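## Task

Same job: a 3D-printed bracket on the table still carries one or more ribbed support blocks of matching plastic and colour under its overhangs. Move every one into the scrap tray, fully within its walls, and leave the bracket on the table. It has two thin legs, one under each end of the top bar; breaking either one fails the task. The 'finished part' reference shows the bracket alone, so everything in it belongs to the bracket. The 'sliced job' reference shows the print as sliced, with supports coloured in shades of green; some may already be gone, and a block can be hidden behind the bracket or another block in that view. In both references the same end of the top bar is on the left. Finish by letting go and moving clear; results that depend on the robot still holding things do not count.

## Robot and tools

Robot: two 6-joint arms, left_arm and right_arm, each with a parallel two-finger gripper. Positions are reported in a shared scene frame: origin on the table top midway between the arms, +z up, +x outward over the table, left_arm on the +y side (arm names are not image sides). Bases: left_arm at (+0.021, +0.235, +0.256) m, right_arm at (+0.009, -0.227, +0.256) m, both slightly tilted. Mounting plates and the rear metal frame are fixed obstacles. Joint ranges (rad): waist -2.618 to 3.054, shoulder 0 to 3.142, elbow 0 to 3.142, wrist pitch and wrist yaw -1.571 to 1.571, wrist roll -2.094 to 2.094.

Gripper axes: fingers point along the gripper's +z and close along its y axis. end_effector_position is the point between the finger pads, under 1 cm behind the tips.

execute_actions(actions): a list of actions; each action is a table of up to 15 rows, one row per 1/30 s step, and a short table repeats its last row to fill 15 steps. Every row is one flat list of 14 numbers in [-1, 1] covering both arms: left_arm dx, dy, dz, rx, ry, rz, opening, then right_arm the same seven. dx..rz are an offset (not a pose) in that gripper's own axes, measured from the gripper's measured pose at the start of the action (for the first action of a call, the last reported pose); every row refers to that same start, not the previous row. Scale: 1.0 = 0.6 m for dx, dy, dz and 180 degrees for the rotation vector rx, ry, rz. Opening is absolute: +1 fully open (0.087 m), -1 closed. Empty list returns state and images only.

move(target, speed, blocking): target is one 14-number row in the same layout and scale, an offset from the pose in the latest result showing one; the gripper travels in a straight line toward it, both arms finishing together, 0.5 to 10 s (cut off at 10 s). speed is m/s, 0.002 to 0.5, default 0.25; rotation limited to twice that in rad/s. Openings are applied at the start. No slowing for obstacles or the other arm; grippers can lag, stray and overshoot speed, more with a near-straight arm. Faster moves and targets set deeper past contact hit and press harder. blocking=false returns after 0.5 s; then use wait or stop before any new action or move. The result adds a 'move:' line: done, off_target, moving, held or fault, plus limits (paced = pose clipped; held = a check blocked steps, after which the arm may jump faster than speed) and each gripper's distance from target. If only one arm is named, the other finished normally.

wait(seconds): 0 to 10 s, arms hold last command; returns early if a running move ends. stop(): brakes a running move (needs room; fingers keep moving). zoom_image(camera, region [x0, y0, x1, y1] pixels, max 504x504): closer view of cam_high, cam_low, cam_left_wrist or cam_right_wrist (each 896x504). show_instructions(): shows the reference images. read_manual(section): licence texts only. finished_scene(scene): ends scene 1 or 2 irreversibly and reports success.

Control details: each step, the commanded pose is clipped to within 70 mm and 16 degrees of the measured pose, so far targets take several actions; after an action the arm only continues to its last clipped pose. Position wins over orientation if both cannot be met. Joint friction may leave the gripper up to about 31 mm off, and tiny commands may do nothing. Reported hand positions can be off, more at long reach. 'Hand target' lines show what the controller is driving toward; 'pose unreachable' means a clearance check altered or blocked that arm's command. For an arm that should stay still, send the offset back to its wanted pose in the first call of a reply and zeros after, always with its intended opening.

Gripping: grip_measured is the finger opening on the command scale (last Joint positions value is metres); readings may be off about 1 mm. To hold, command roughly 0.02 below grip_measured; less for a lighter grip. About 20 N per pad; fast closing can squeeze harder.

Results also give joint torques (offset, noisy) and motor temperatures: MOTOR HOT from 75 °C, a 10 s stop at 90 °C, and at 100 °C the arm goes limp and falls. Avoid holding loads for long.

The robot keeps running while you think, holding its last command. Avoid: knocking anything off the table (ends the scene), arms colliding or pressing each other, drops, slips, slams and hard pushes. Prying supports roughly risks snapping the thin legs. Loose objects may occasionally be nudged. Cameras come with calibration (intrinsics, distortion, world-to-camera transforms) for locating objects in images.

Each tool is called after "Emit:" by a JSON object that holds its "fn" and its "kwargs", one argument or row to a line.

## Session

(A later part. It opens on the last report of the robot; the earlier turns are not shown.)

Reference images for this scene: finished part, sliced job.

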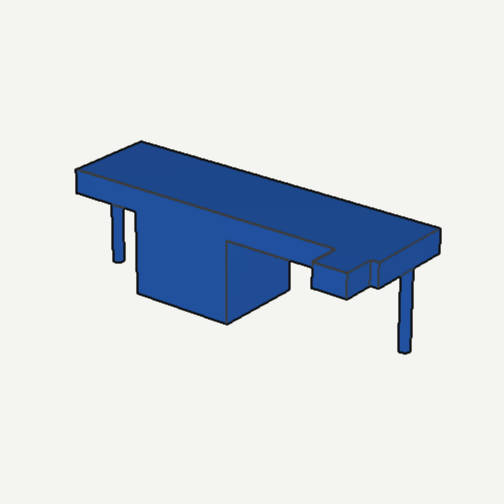

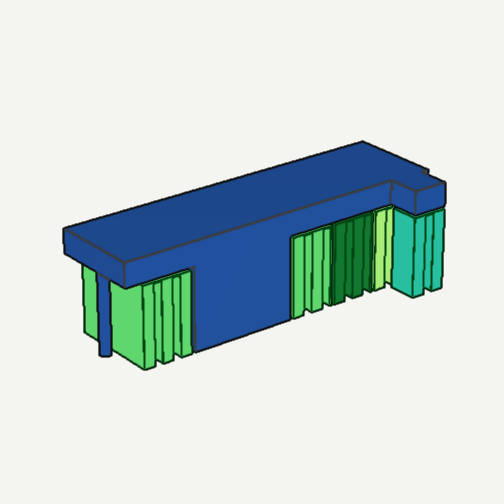

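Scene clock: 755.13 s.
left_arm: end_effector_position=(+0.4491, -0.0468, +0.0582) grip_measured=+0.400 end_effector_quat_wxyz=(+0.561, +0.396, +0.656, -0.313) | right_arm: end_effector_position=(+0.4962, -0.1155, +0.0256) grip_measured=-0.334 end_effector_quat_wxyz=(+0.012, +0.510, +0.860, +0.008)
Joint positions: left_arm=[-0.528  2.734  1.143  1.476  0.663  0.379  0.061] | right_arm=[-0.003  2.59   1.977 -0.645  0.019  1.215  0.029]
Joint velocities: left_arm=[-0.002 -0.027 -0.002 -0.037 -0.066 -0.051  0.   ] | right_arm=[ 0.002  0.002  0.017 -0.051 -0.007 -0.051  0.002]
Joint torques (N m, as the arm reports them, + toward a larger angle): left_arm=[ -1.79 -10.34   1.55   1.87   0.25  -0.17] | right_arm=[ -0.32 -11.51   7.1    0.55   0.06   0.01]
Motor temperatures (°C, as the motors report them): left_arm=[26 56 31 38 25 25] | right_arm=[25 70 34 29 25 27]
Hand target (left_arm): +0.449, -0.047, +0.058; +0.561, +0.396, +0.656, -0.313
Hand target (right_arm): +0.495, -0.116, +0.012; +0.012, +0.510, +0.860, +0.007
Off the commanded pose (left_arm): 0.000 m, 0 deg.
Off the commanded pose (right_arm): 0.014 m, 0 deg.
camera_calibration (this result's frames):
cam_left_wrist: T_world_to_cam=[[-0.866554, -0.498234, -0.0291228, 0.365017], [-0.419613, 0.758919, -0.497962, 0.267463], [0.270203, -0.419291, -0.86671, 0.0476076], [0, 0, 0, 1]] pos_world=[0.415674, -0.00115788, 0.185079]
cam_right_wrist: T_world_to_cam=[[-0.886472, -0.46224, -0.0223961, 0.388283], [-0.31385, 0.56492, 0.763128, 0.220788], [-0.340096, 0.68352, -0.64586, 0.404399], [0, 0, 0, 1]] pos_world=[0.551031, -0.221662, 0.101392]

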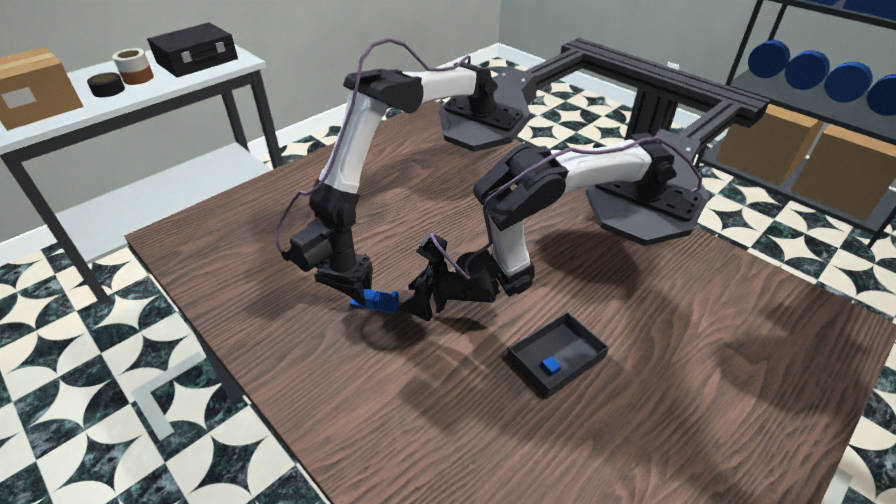

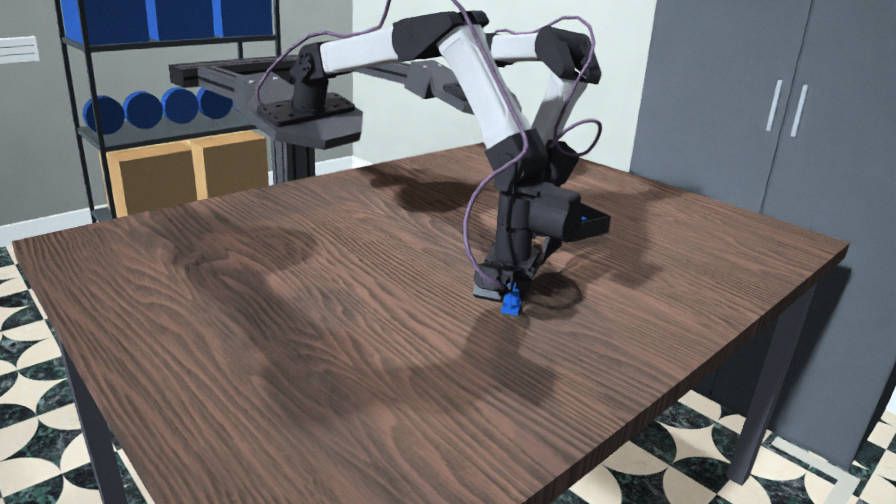

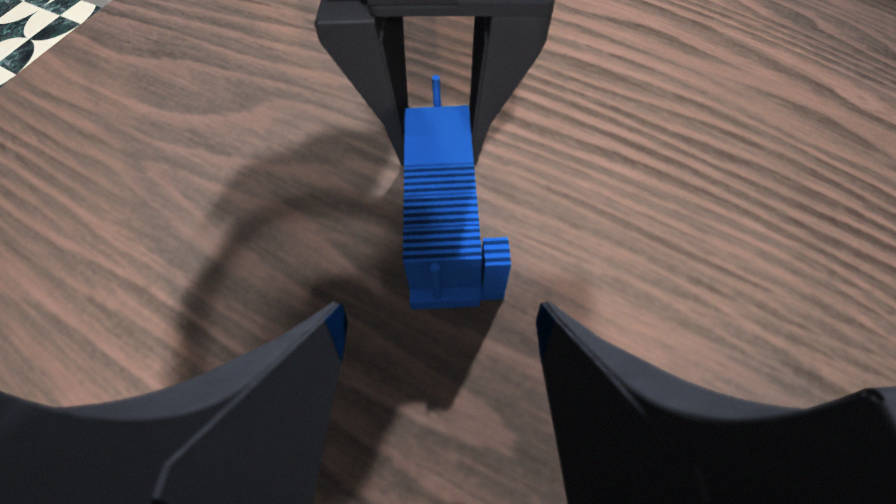

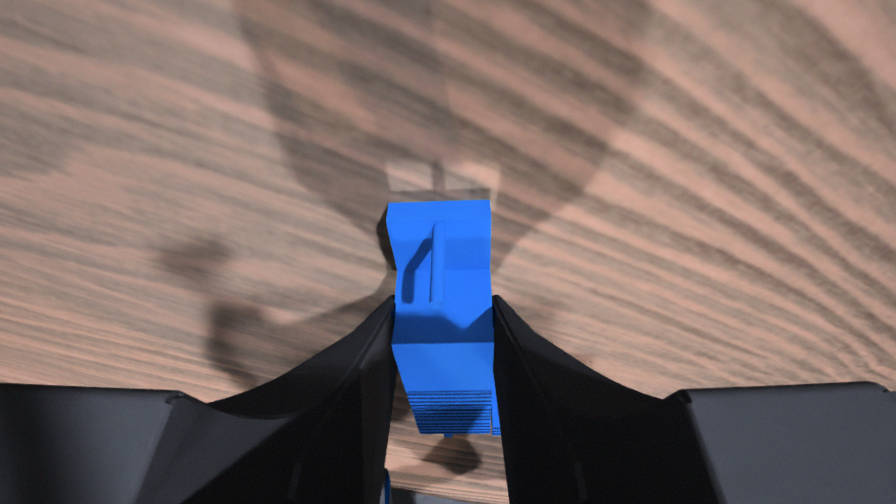

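Emit:
{"fn": "wait", "kwargs": {
  "seconds": 0
}}

Scene clock: 756.63 s.
left_arm: end_effector_position=(+0.4491, -0.0468, +0.0582) grip_measured=+0.400 end_effector_quat_wxyz=(+0.561, +0.396, +0.656, -0.313) | right_arm: end_effector_position=(+0.4963, -0.1155, +0.0257) grip_measured=-0.334 end_effector_quat_wxyz=(+0.012, +0.510, +0.860, +0.008)
Joint positions: left_arm=[-0.528  2.734  1.143  1.476  0.663  0.379  0.061] | right_arm=[-0.003  2.59   1.977 -0.646  0.019  1.215  0.029]
Joint velocities: left_arm=[-0.002 -0.007  0.002 -0.037 -0.037  0.037 -0.   ] | right_arm=[ 0.027  0.007 -0.002  0.007  0.051  0.037 -0.   ]
Joint torques (N m, as the arm reports them, + toward a larger angle): left_arm=[ -1.77 -10.37   1.54   1.85   0.26  -0.16] | right_arm=[ -0.44 -11.45   7.06   0.58  -0.01   0.03]
Motor temperatures (°C, as the motors report them): left_arm=[26 56 31 38 25 25] | right_arm=[25 70 34 29 25 27]
Hand target (left_arm): +0.449, -0.047, +0.058; +0.561, +0.396, +0.656, -0.313
Hand target (right_arm): +0.495, -0.116, +0.012; +0.012, +0.510, +0.860, +0.007
Off the commanded pose (left_arm): 0.000 m, 0 deg.
Off the commanded pose (right_arm): 0.015 m, 0 deg.
camera_calibration (this result's frames):
cam_left_wrist: T_world_to_cam=[[-0.866554, -0.498234, -0.0291228, 0.365017], [-0.419613, 0.758919, -0.497962, 0.267463], [0.270203, -0.419291, -0.86671, 0.0476076], [0, 0, 0, 1]] pos_world=[0.415674, -0.00115788, 0.185079]
cam_right_wrist: T_world_to_cam=[[-0.886472, -0.46224, -0.0223961, 0.388397], [-0.31385, 0.56492, 0.763128, 0.2207], [-0.340096, 0.68352, -0.64586, 0.404527], [0, 0, 0, 1]] pos_world=[0.551148, -0.221648, 0.101544]

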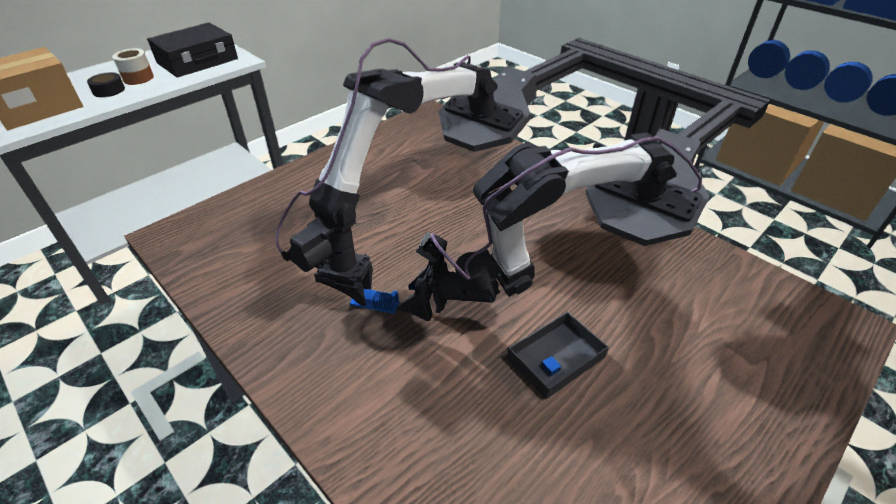

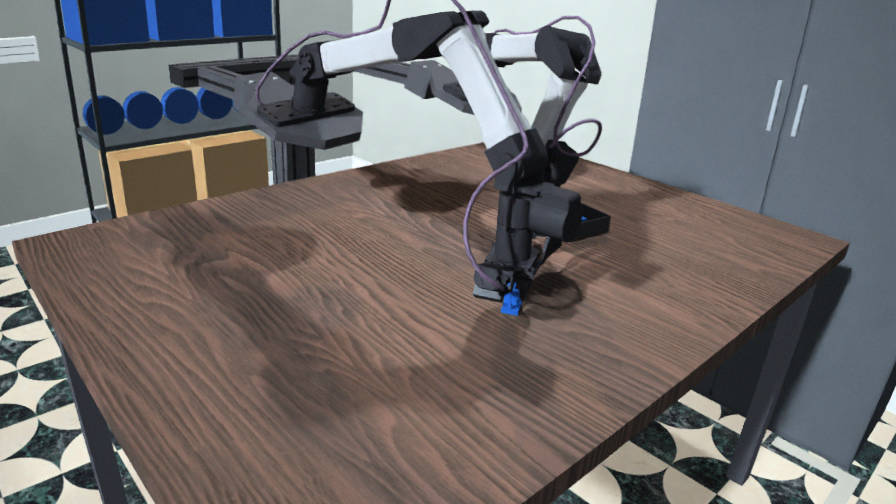

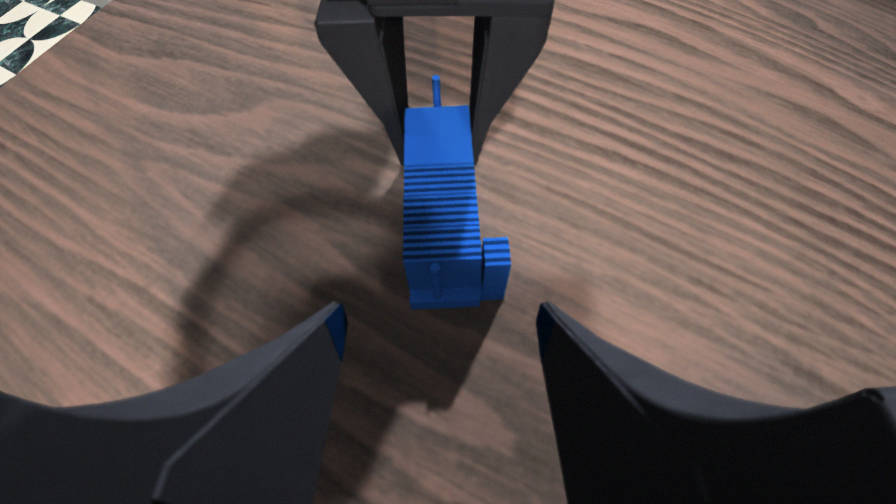

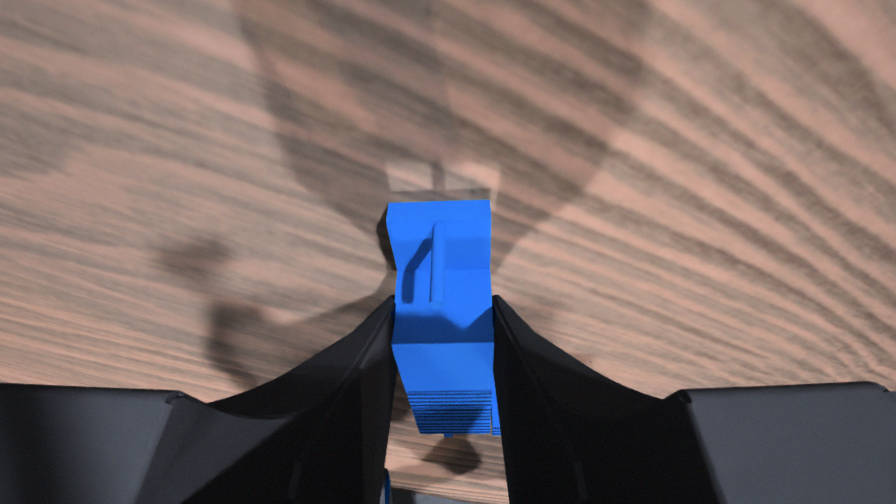

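Emit:
{"fn": "zoom_image", "kwargs": {
  "camera": "cam_left_wrist",
  "region": [370, 140, 550, 330]
}}

Region (370, 140, 550, 330) of cam_left_wrist's 896x504 image, scaled by 2.653, with more detail than that image has; it fills the left 477 columns of this view, and the rest is white.

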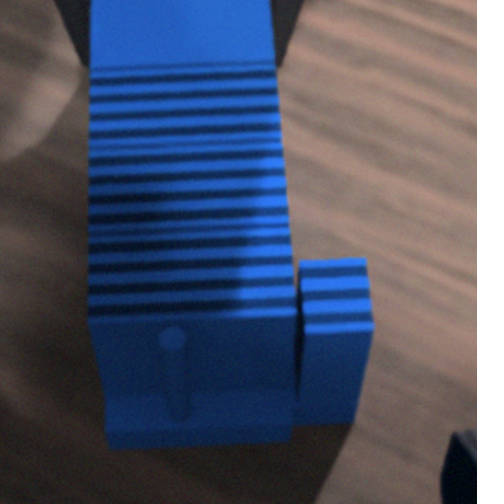

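Emit:
{"fn": "move", "kwargs": {
  "target": [0.054,-0.022,0.063,-0.01,0.011,-0.014,0.4,0,0,0.025,0,0,0,-0.45],
  "speed": 0.04
}}

Scene clock: 778.83 s.
left_arm: end_effector_position=(+0.4616, -0.0768, +0.0370) grip_measured=+0.400 end_effector_quat_wxyz=(+0.567, +0.379, +0.665, -0.304) | right_arm: end_effector_position=(+0.4961, -0.1156, +0.0257) grip_measured=-0.334 end_effector_quat_wxyz=(+0.012, +0.510, +0.860, +0.008)
Joint positions: left_arm=[-0.589  2.842  1.305  1.445  0.564  0.344  0.061] | right_arm=[-0.003  2.59   1.977 -0.647  0.019  1.215  0.029]
Joint velocities: left_arm=[-0.012  0.012  0.002 -0.081 -0.037 -0.095 -0.   ] | right_arm=[-0.022 -0.012 -0.017  0.007  0.095 -0.022  0.   ]
Joint torques (N m, as the arm reports them, + toward a larger angle): left_arm=[-2.75 -8.49  3.94  1.59  0.16 -0.22] | right_arm=[ -0.38 -11.15   7.71   0.58   0.     0.03]
Motor temperatures (°C, as the motors report them): left_arm=[26 59 30 39 25 25] | right_arm=[25 67 35 29 25 27]
Hand target (left_arm): +0.453, -0.079, +0.020; +0.549, +0.377, +0.679, -0.308
Hand target (right_arm): +0.496, -0.116, +0.011; +0.012, +0.510, +0.860, +0.008
Off the commanded pose (left_arm): 0.019 m, 3 deg.
Off the commanded pose (right_arm): 0.015 m, 0 deg.
move: off_target (left_arm, right_arm)
camera_calibration (this result's frames):
cam_left_wrist: T_world_to_cam=[[-0.844232, -0.535554, -0.0213108, 0.346811], [-0.454593, 0.736537, -0.500858, 0.29947], [0.283933, -0.413153, -0.865267, 0.00730168], [0, 0, 0, 1]] pos_world=[0.426852, -0.0318182, 0.163701]
cam_right_wrist: T_world_to_cam=[[-0.886483, -0.462253, -0.0216759, 0.388202], [-0.313281, 0.565, 0.763302, 0.220374], [-0.340592, 0.683445, -0.645678, 0.404718], [0, 0, 0, 1]] pos_world=[0.551017, -0.221667, 0.10152]

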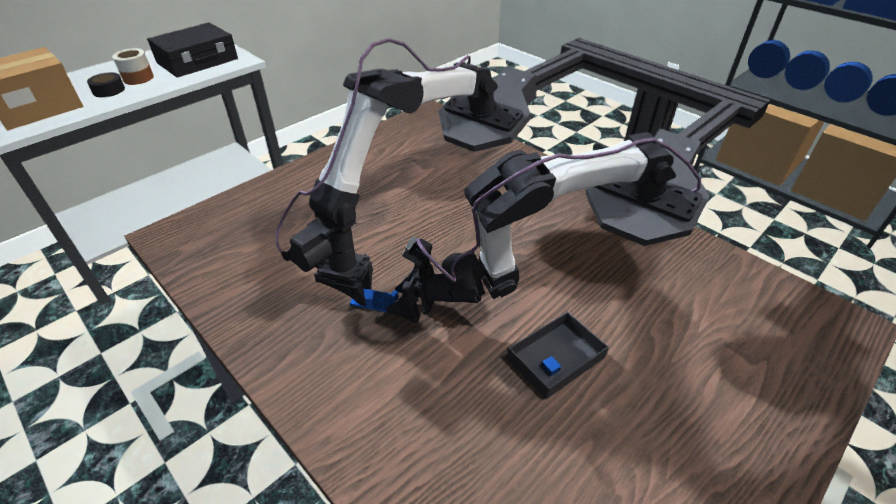

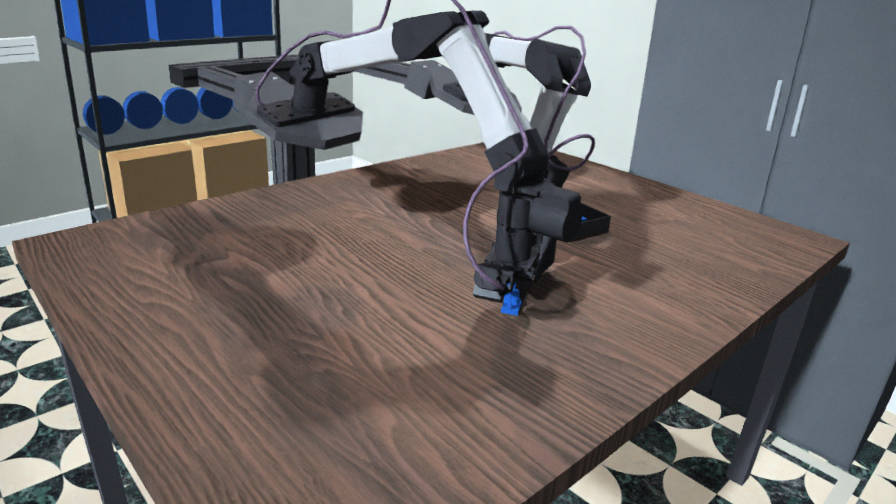

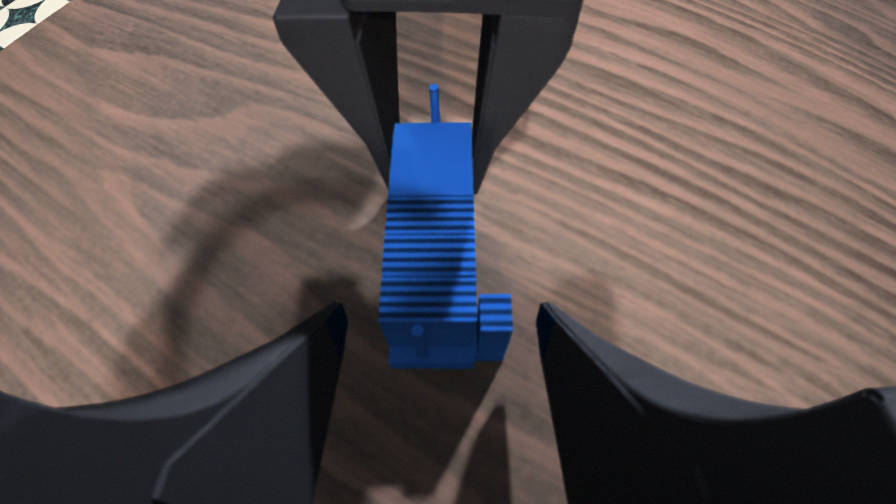

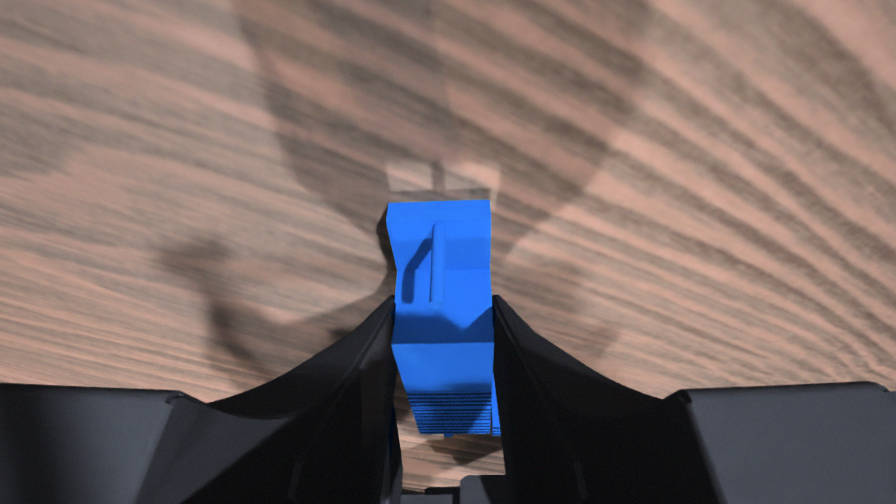

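Emit:
{"fn": "zoom_image", "kwargs": {
  "camera": "cam_left_wrist",
  "region": [330, 180, 560, 390]
}}

Region (330, 180, 560, 390) of cam_left_wrist's 896x504 image, scaled by 2.191, with more detail than that image has; it fills the top 460 rows of this view, and the rest is white.

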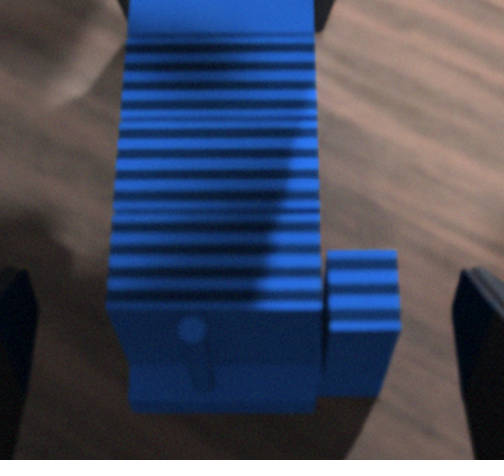

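Emit:
{"fn": "move", "kwargs": {
  "target": [0.0373,-0.0163,0.006,0,0.015,-0.004,0.4,0,0,0.025,0,0,0,-0.45],
  "speed": 0.03
}}

Emit:
{"fn": "zoom_image", "kwargs": {
  "camera": "cam_left_wrist",
  "region": [330, 180, 560, 390]
}}

Scene clock: 786.87 s.
left_arm: end_effector_position=(+0.4611, -0.0780, +0.0308) grip_measured=+0.400 end_effector_quat_wxyz=(+0.565, +0.378, +0.670, -0.298) | right_arm: end_effector_position=(+0.4961, -0.1156, +0.0257) grip_measured=-0.334 end_effector_quat_wxyz=(+0.012, +0.510, +0.860, +0.008)
Joint positions: left_arm=[-0.596  2.856  1.318  1.437  0.543  0.35   0.061] | right_arm=[-0.003  2.59   1.977 -0.647  0.019  1.215  0.029]
Joint velocities: left_arm=[-0.007 -0.002  0.017 -0.022 -0.007  0.022  0.001] | right_arm=[-0.002 -0.012  0.007  0.037  0.051  0.007  0.001]
Joint torques (N m, as the arm reports them, + toward a larger angle): left_arm=[-2.94 -8.62  3.84  1.61  0.12 -0.13] | right_arm=[ -0.36 -11.06   7.73   0.54   0.01   0.03]
Motor temperatures (°C, as the motors report them): left_arm=[26 58 31 39 25 25] | right_arm=[25 66 36 29 25 27]
Hand target (left_arm): +0.453, -0.081, +0.015; +0.549, +0.382, +0.681, -0.299
Hand target (right_arm): +0.496, -0.116, +0.011; +0.012, +0.510, +0.860, +0.008
Off the commanded pose (left_arm): 0.019 m, 2 deg.
Off the commanded pose (right_arm): 0.015 m, 0 deg.
move: off_target (left_arm, right_arm)
camera_calibration (this result's frames):
cam_left_wrist: T_world_to_cam=[[-0.838782, -0.543881, -0.0252413, 0.342541], [-0.463836, 0.738076, -0.490001, 0.301049], [0.285132, -0.399296, -0.871356, 0.00237791], [0, 0, 0, 1]] pos_world=[0.426277, -0.0349454, 0.158232]
cam_right_wrist: T_world_to_cam=[[-0.886483, -0.462253, -0.0216759, 0.388202], [-0.313281, 0.565, 0.763302, 0.220374], [-0.340592, 0.683445, -0.645678, 0.404718], [0, 0, 0, 1]] pos_world=[0.551017, -0.221667, 0.10152]

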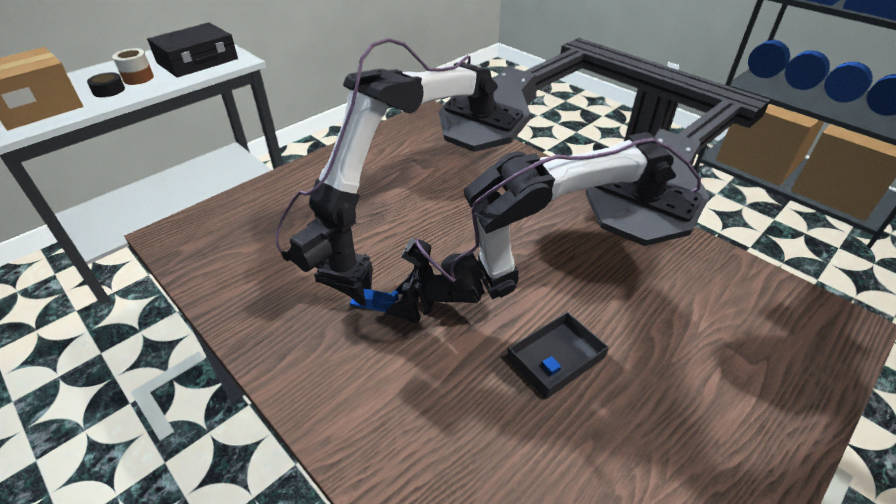

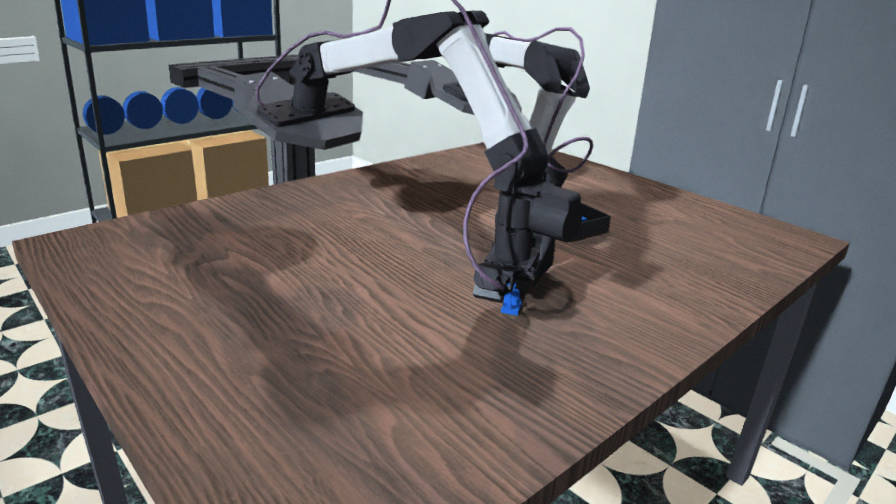

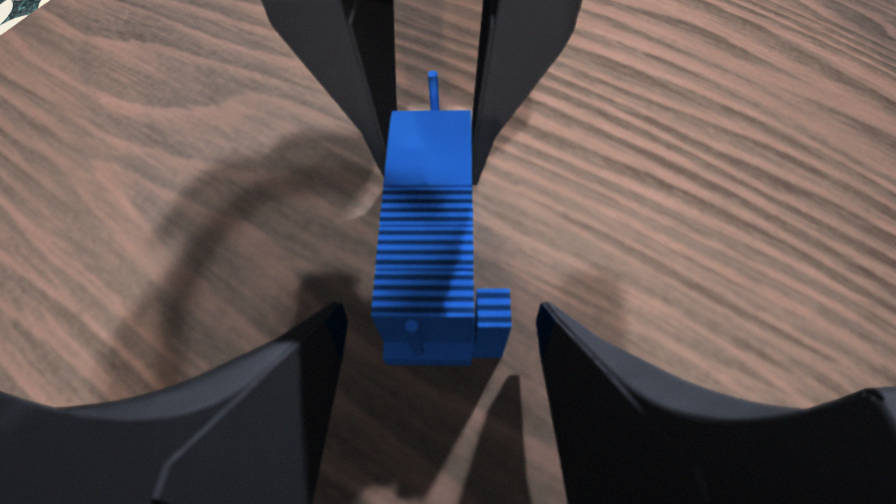

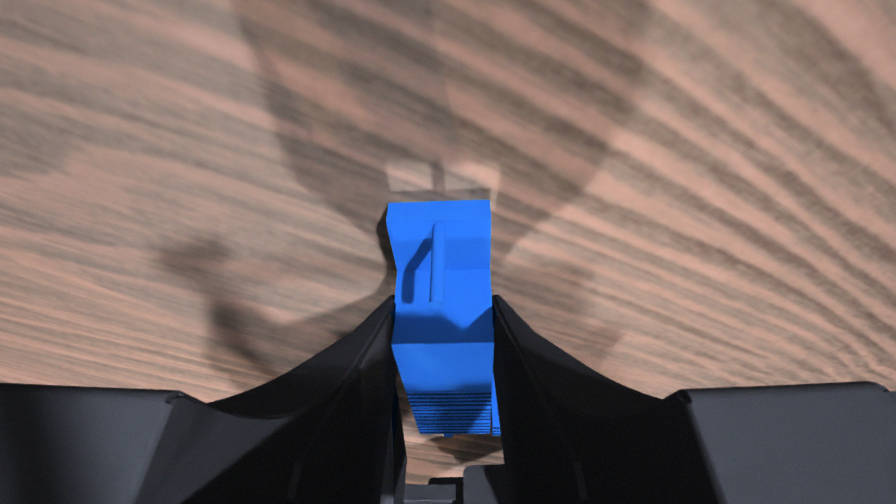

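Region (330, 180, 560, 390) of cam_left_wrist's 896x504 image, scaled by 2.191, with more detail than that image has; it fills the top 460 rows of this view, and the rest is white.

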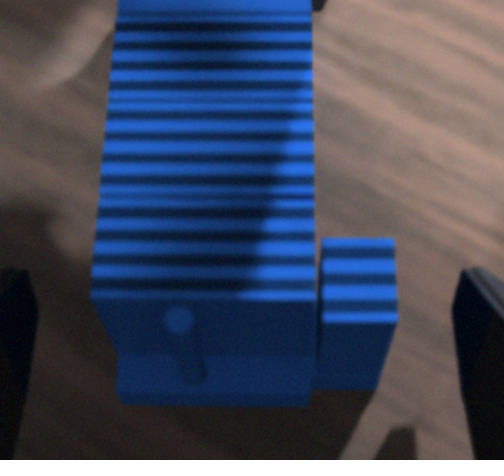

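Emit:
{"fn": "execute_actions", "kwargs": {
  "actions": [
    [[0.015,-0.007,0,0,0.006,0,0.3,0,0,0.025,0,0,0,-0.45],[0.015,-0.007,0,0,0.006,0,0.2,0,0,0.025,0,0,0,-0.45],[0.015,-0.007,0,0,0.006,0,0.1,0,0,0.025,0,0,0,-0.45],[0.015,-0.007,0,0,0.006,0,0.02,0,0,0.025,0,0,0,-0.45],[0.015,-0.007,0,0,0.006,0,-0.04,0,0,0.025,0,0,0,-0.45],[0.015,-0.007,0,0,0.006,0,-0.07,0,0,0.025,0,0,0,-0.45],[0.015,-0.007,0,0,0.006,0,-0.09,0,0,0.025,0,0,0,-0.45],[0.015,-0.007,0,0,0.006,0,-0.105,0,0,0.025,0,0,0,-0.45],[0.015,-0.007,0,0,0.006,0,-0.12,0,0,0.025,0,0,0,-0.45],[0.015,-0.007,0,0,0.006,0,-0.13,0,0,0.025,0,0,0,-0.45],[0.015,-0.007,0,0,0.006,0,-0.14,0,0,0.025,0,0,0,-0.45],[0.015,-0.007,0,0,0.006,0,-0.15,0,0,0.025,0,0,0,-0.45],[0.015,-0.007,0,0,0.006,0,-0.16,0,0,0.025,0,0,0,-0.45],[0.015,-0.007,0,0,0.006,0,-0.17,0,0,0.025,0,0,0,-0.45],[0.015,-0.007,0,0,0.006,0,-0.18,0,0,0.025,0,0,0,-0.45]]
  ]
}}

Emit:
{"fn": "zoom_image", "kwargs": {
  "camera": "cam_left_wrist",
  "region": [330, 180, 560, 390]
}}

Scene clock: 794.83 s.
left_arm: end_effector_position=(+0.4616, -0.0779, +0.0310) grip_measured=-0.164 end_effector_quat_wxyz=(+0.566, +0.379, +0.669, -0.296) | right_arm: end_effector_position=(+0.4965, -0.1154, +0.0258) grip_measured=-0.334 end_effector_quat_wxyz=(+0.012, +0.510, +0.860, +0.009)
Joint positions: left_arm=[-0.596  2.856  1.319  1.437  0.542  0.353  0.037] | right_arm=[-0.003  2.59   1.977 -0.645  0.018  1.215  0.029]
Joint velocities: left_arm=[ 0.012 -0.012 -0.012 -0.022 -0.007  0.007 -0.001] | right_arm=[-0.002 -0.002  0.007 -0.007  0.007  0.007 -0.001]
Joint torques (N m, as the arm reports them, + toward a larger angle): left_arm=[-2.57 -9.61  2.69  1.8   0.12 -0.1 ] | right_arm=[ -0.34 -11.04   7.7    0.54   0.     0.04]
Motor temperatures (°C, as the motors report them): left_arm=[26 58 31 39 25 25] | right_arm=[25 65 36 29 25 27]
Hand target (left_arm): +0.457, -0.079, +0.022; +0.559, +0.381, +0.675, -0.294
Hand target (right_arm): +0.496, -0.116, +0.011; +0.012, +0.510, +0.860, +0.008
Off the commanded pose (left_arm): 0.010 m, 1 deg.
Off the commanded pose (right_arm): 0.015 m, 0 deg.
camera_calibration (this result's frames):
cam_left_wrist: T_world_to_cam=[[-0.838349, -0.544369, -0.0288635, 0.342916], [-0.462745, 0.738636, -0.490188, 0.300805], [0.288162, -0.397592, -0.871139, 0.00109749], [0, 0, 0, 1]] pos_world=[0.426363, -0.0350763, 0.158305]
cam_right_wrist: T_world_to_cam=[[-0.886453, -0.462229, -0.0233675, 0.388638], [-0.314348, 0.564256, 0.763414, 0.220807], [-0.339687, 0.684076, -0.645487, 0.404342], [0, 0, 0, 1]] pos_world=[0.551269, -0.221553, 0.101512]

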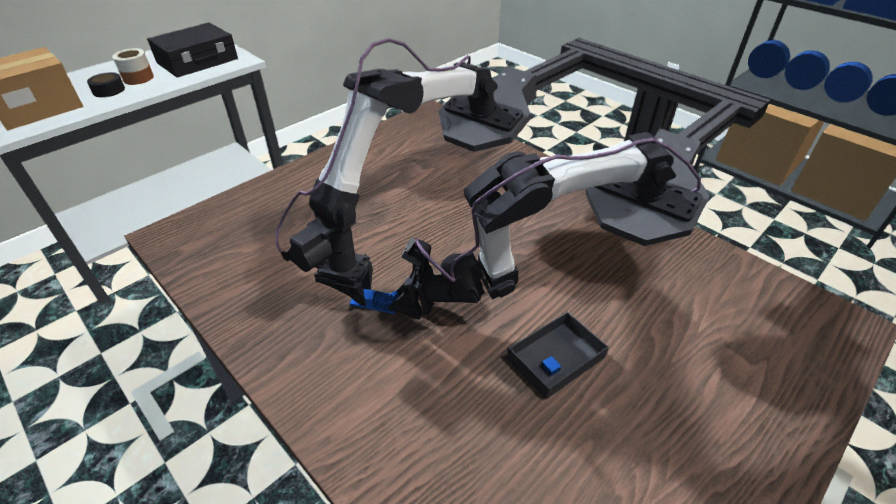

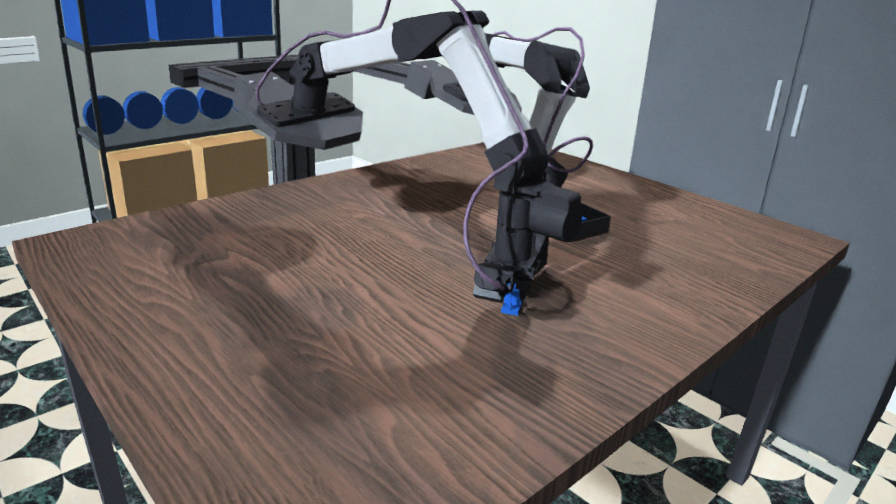

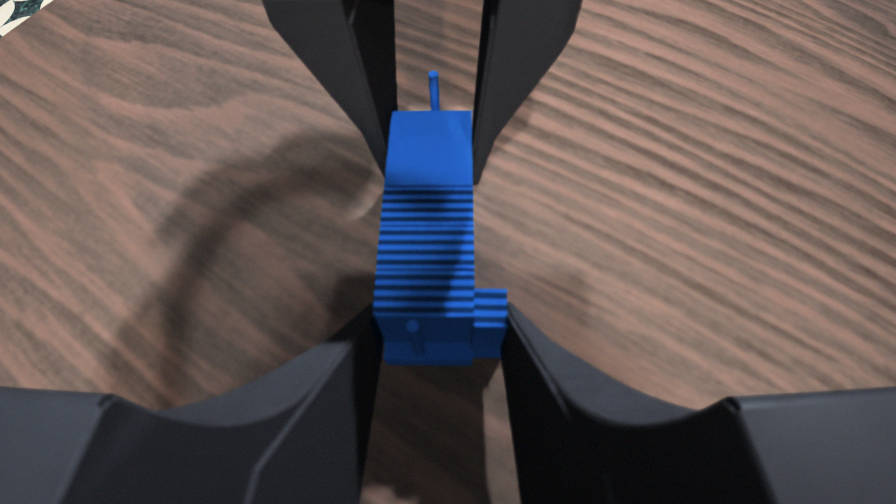

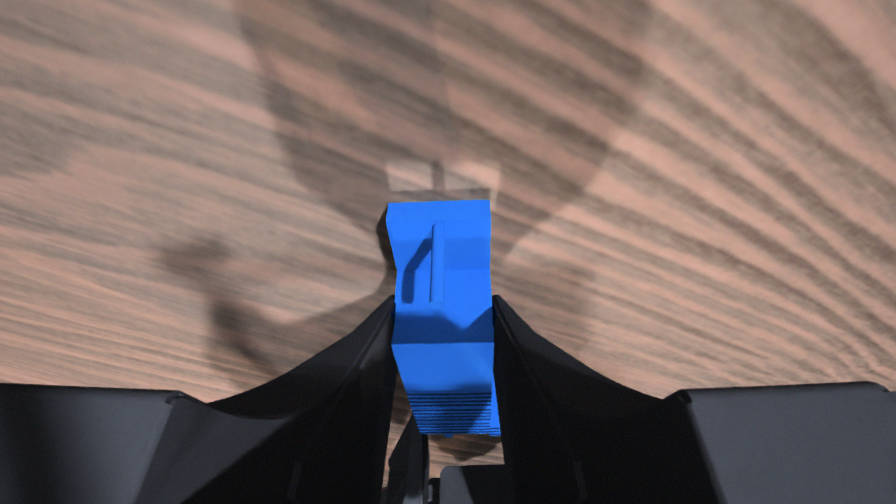

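Region (330, 180, 560, 390) of cam_left_wrist's 896x504 image, scaled by 2.191, with more detail than that image has; it fills the top 460 rows of this view, and the rest is white.

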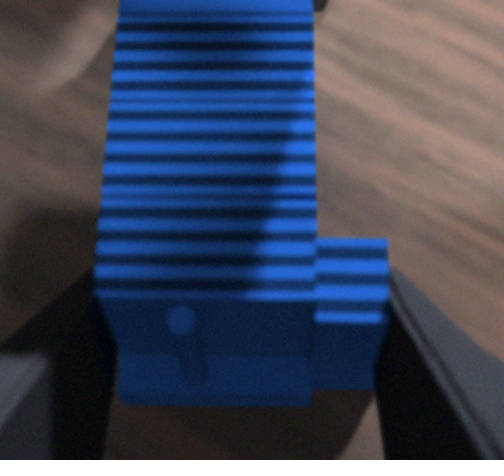

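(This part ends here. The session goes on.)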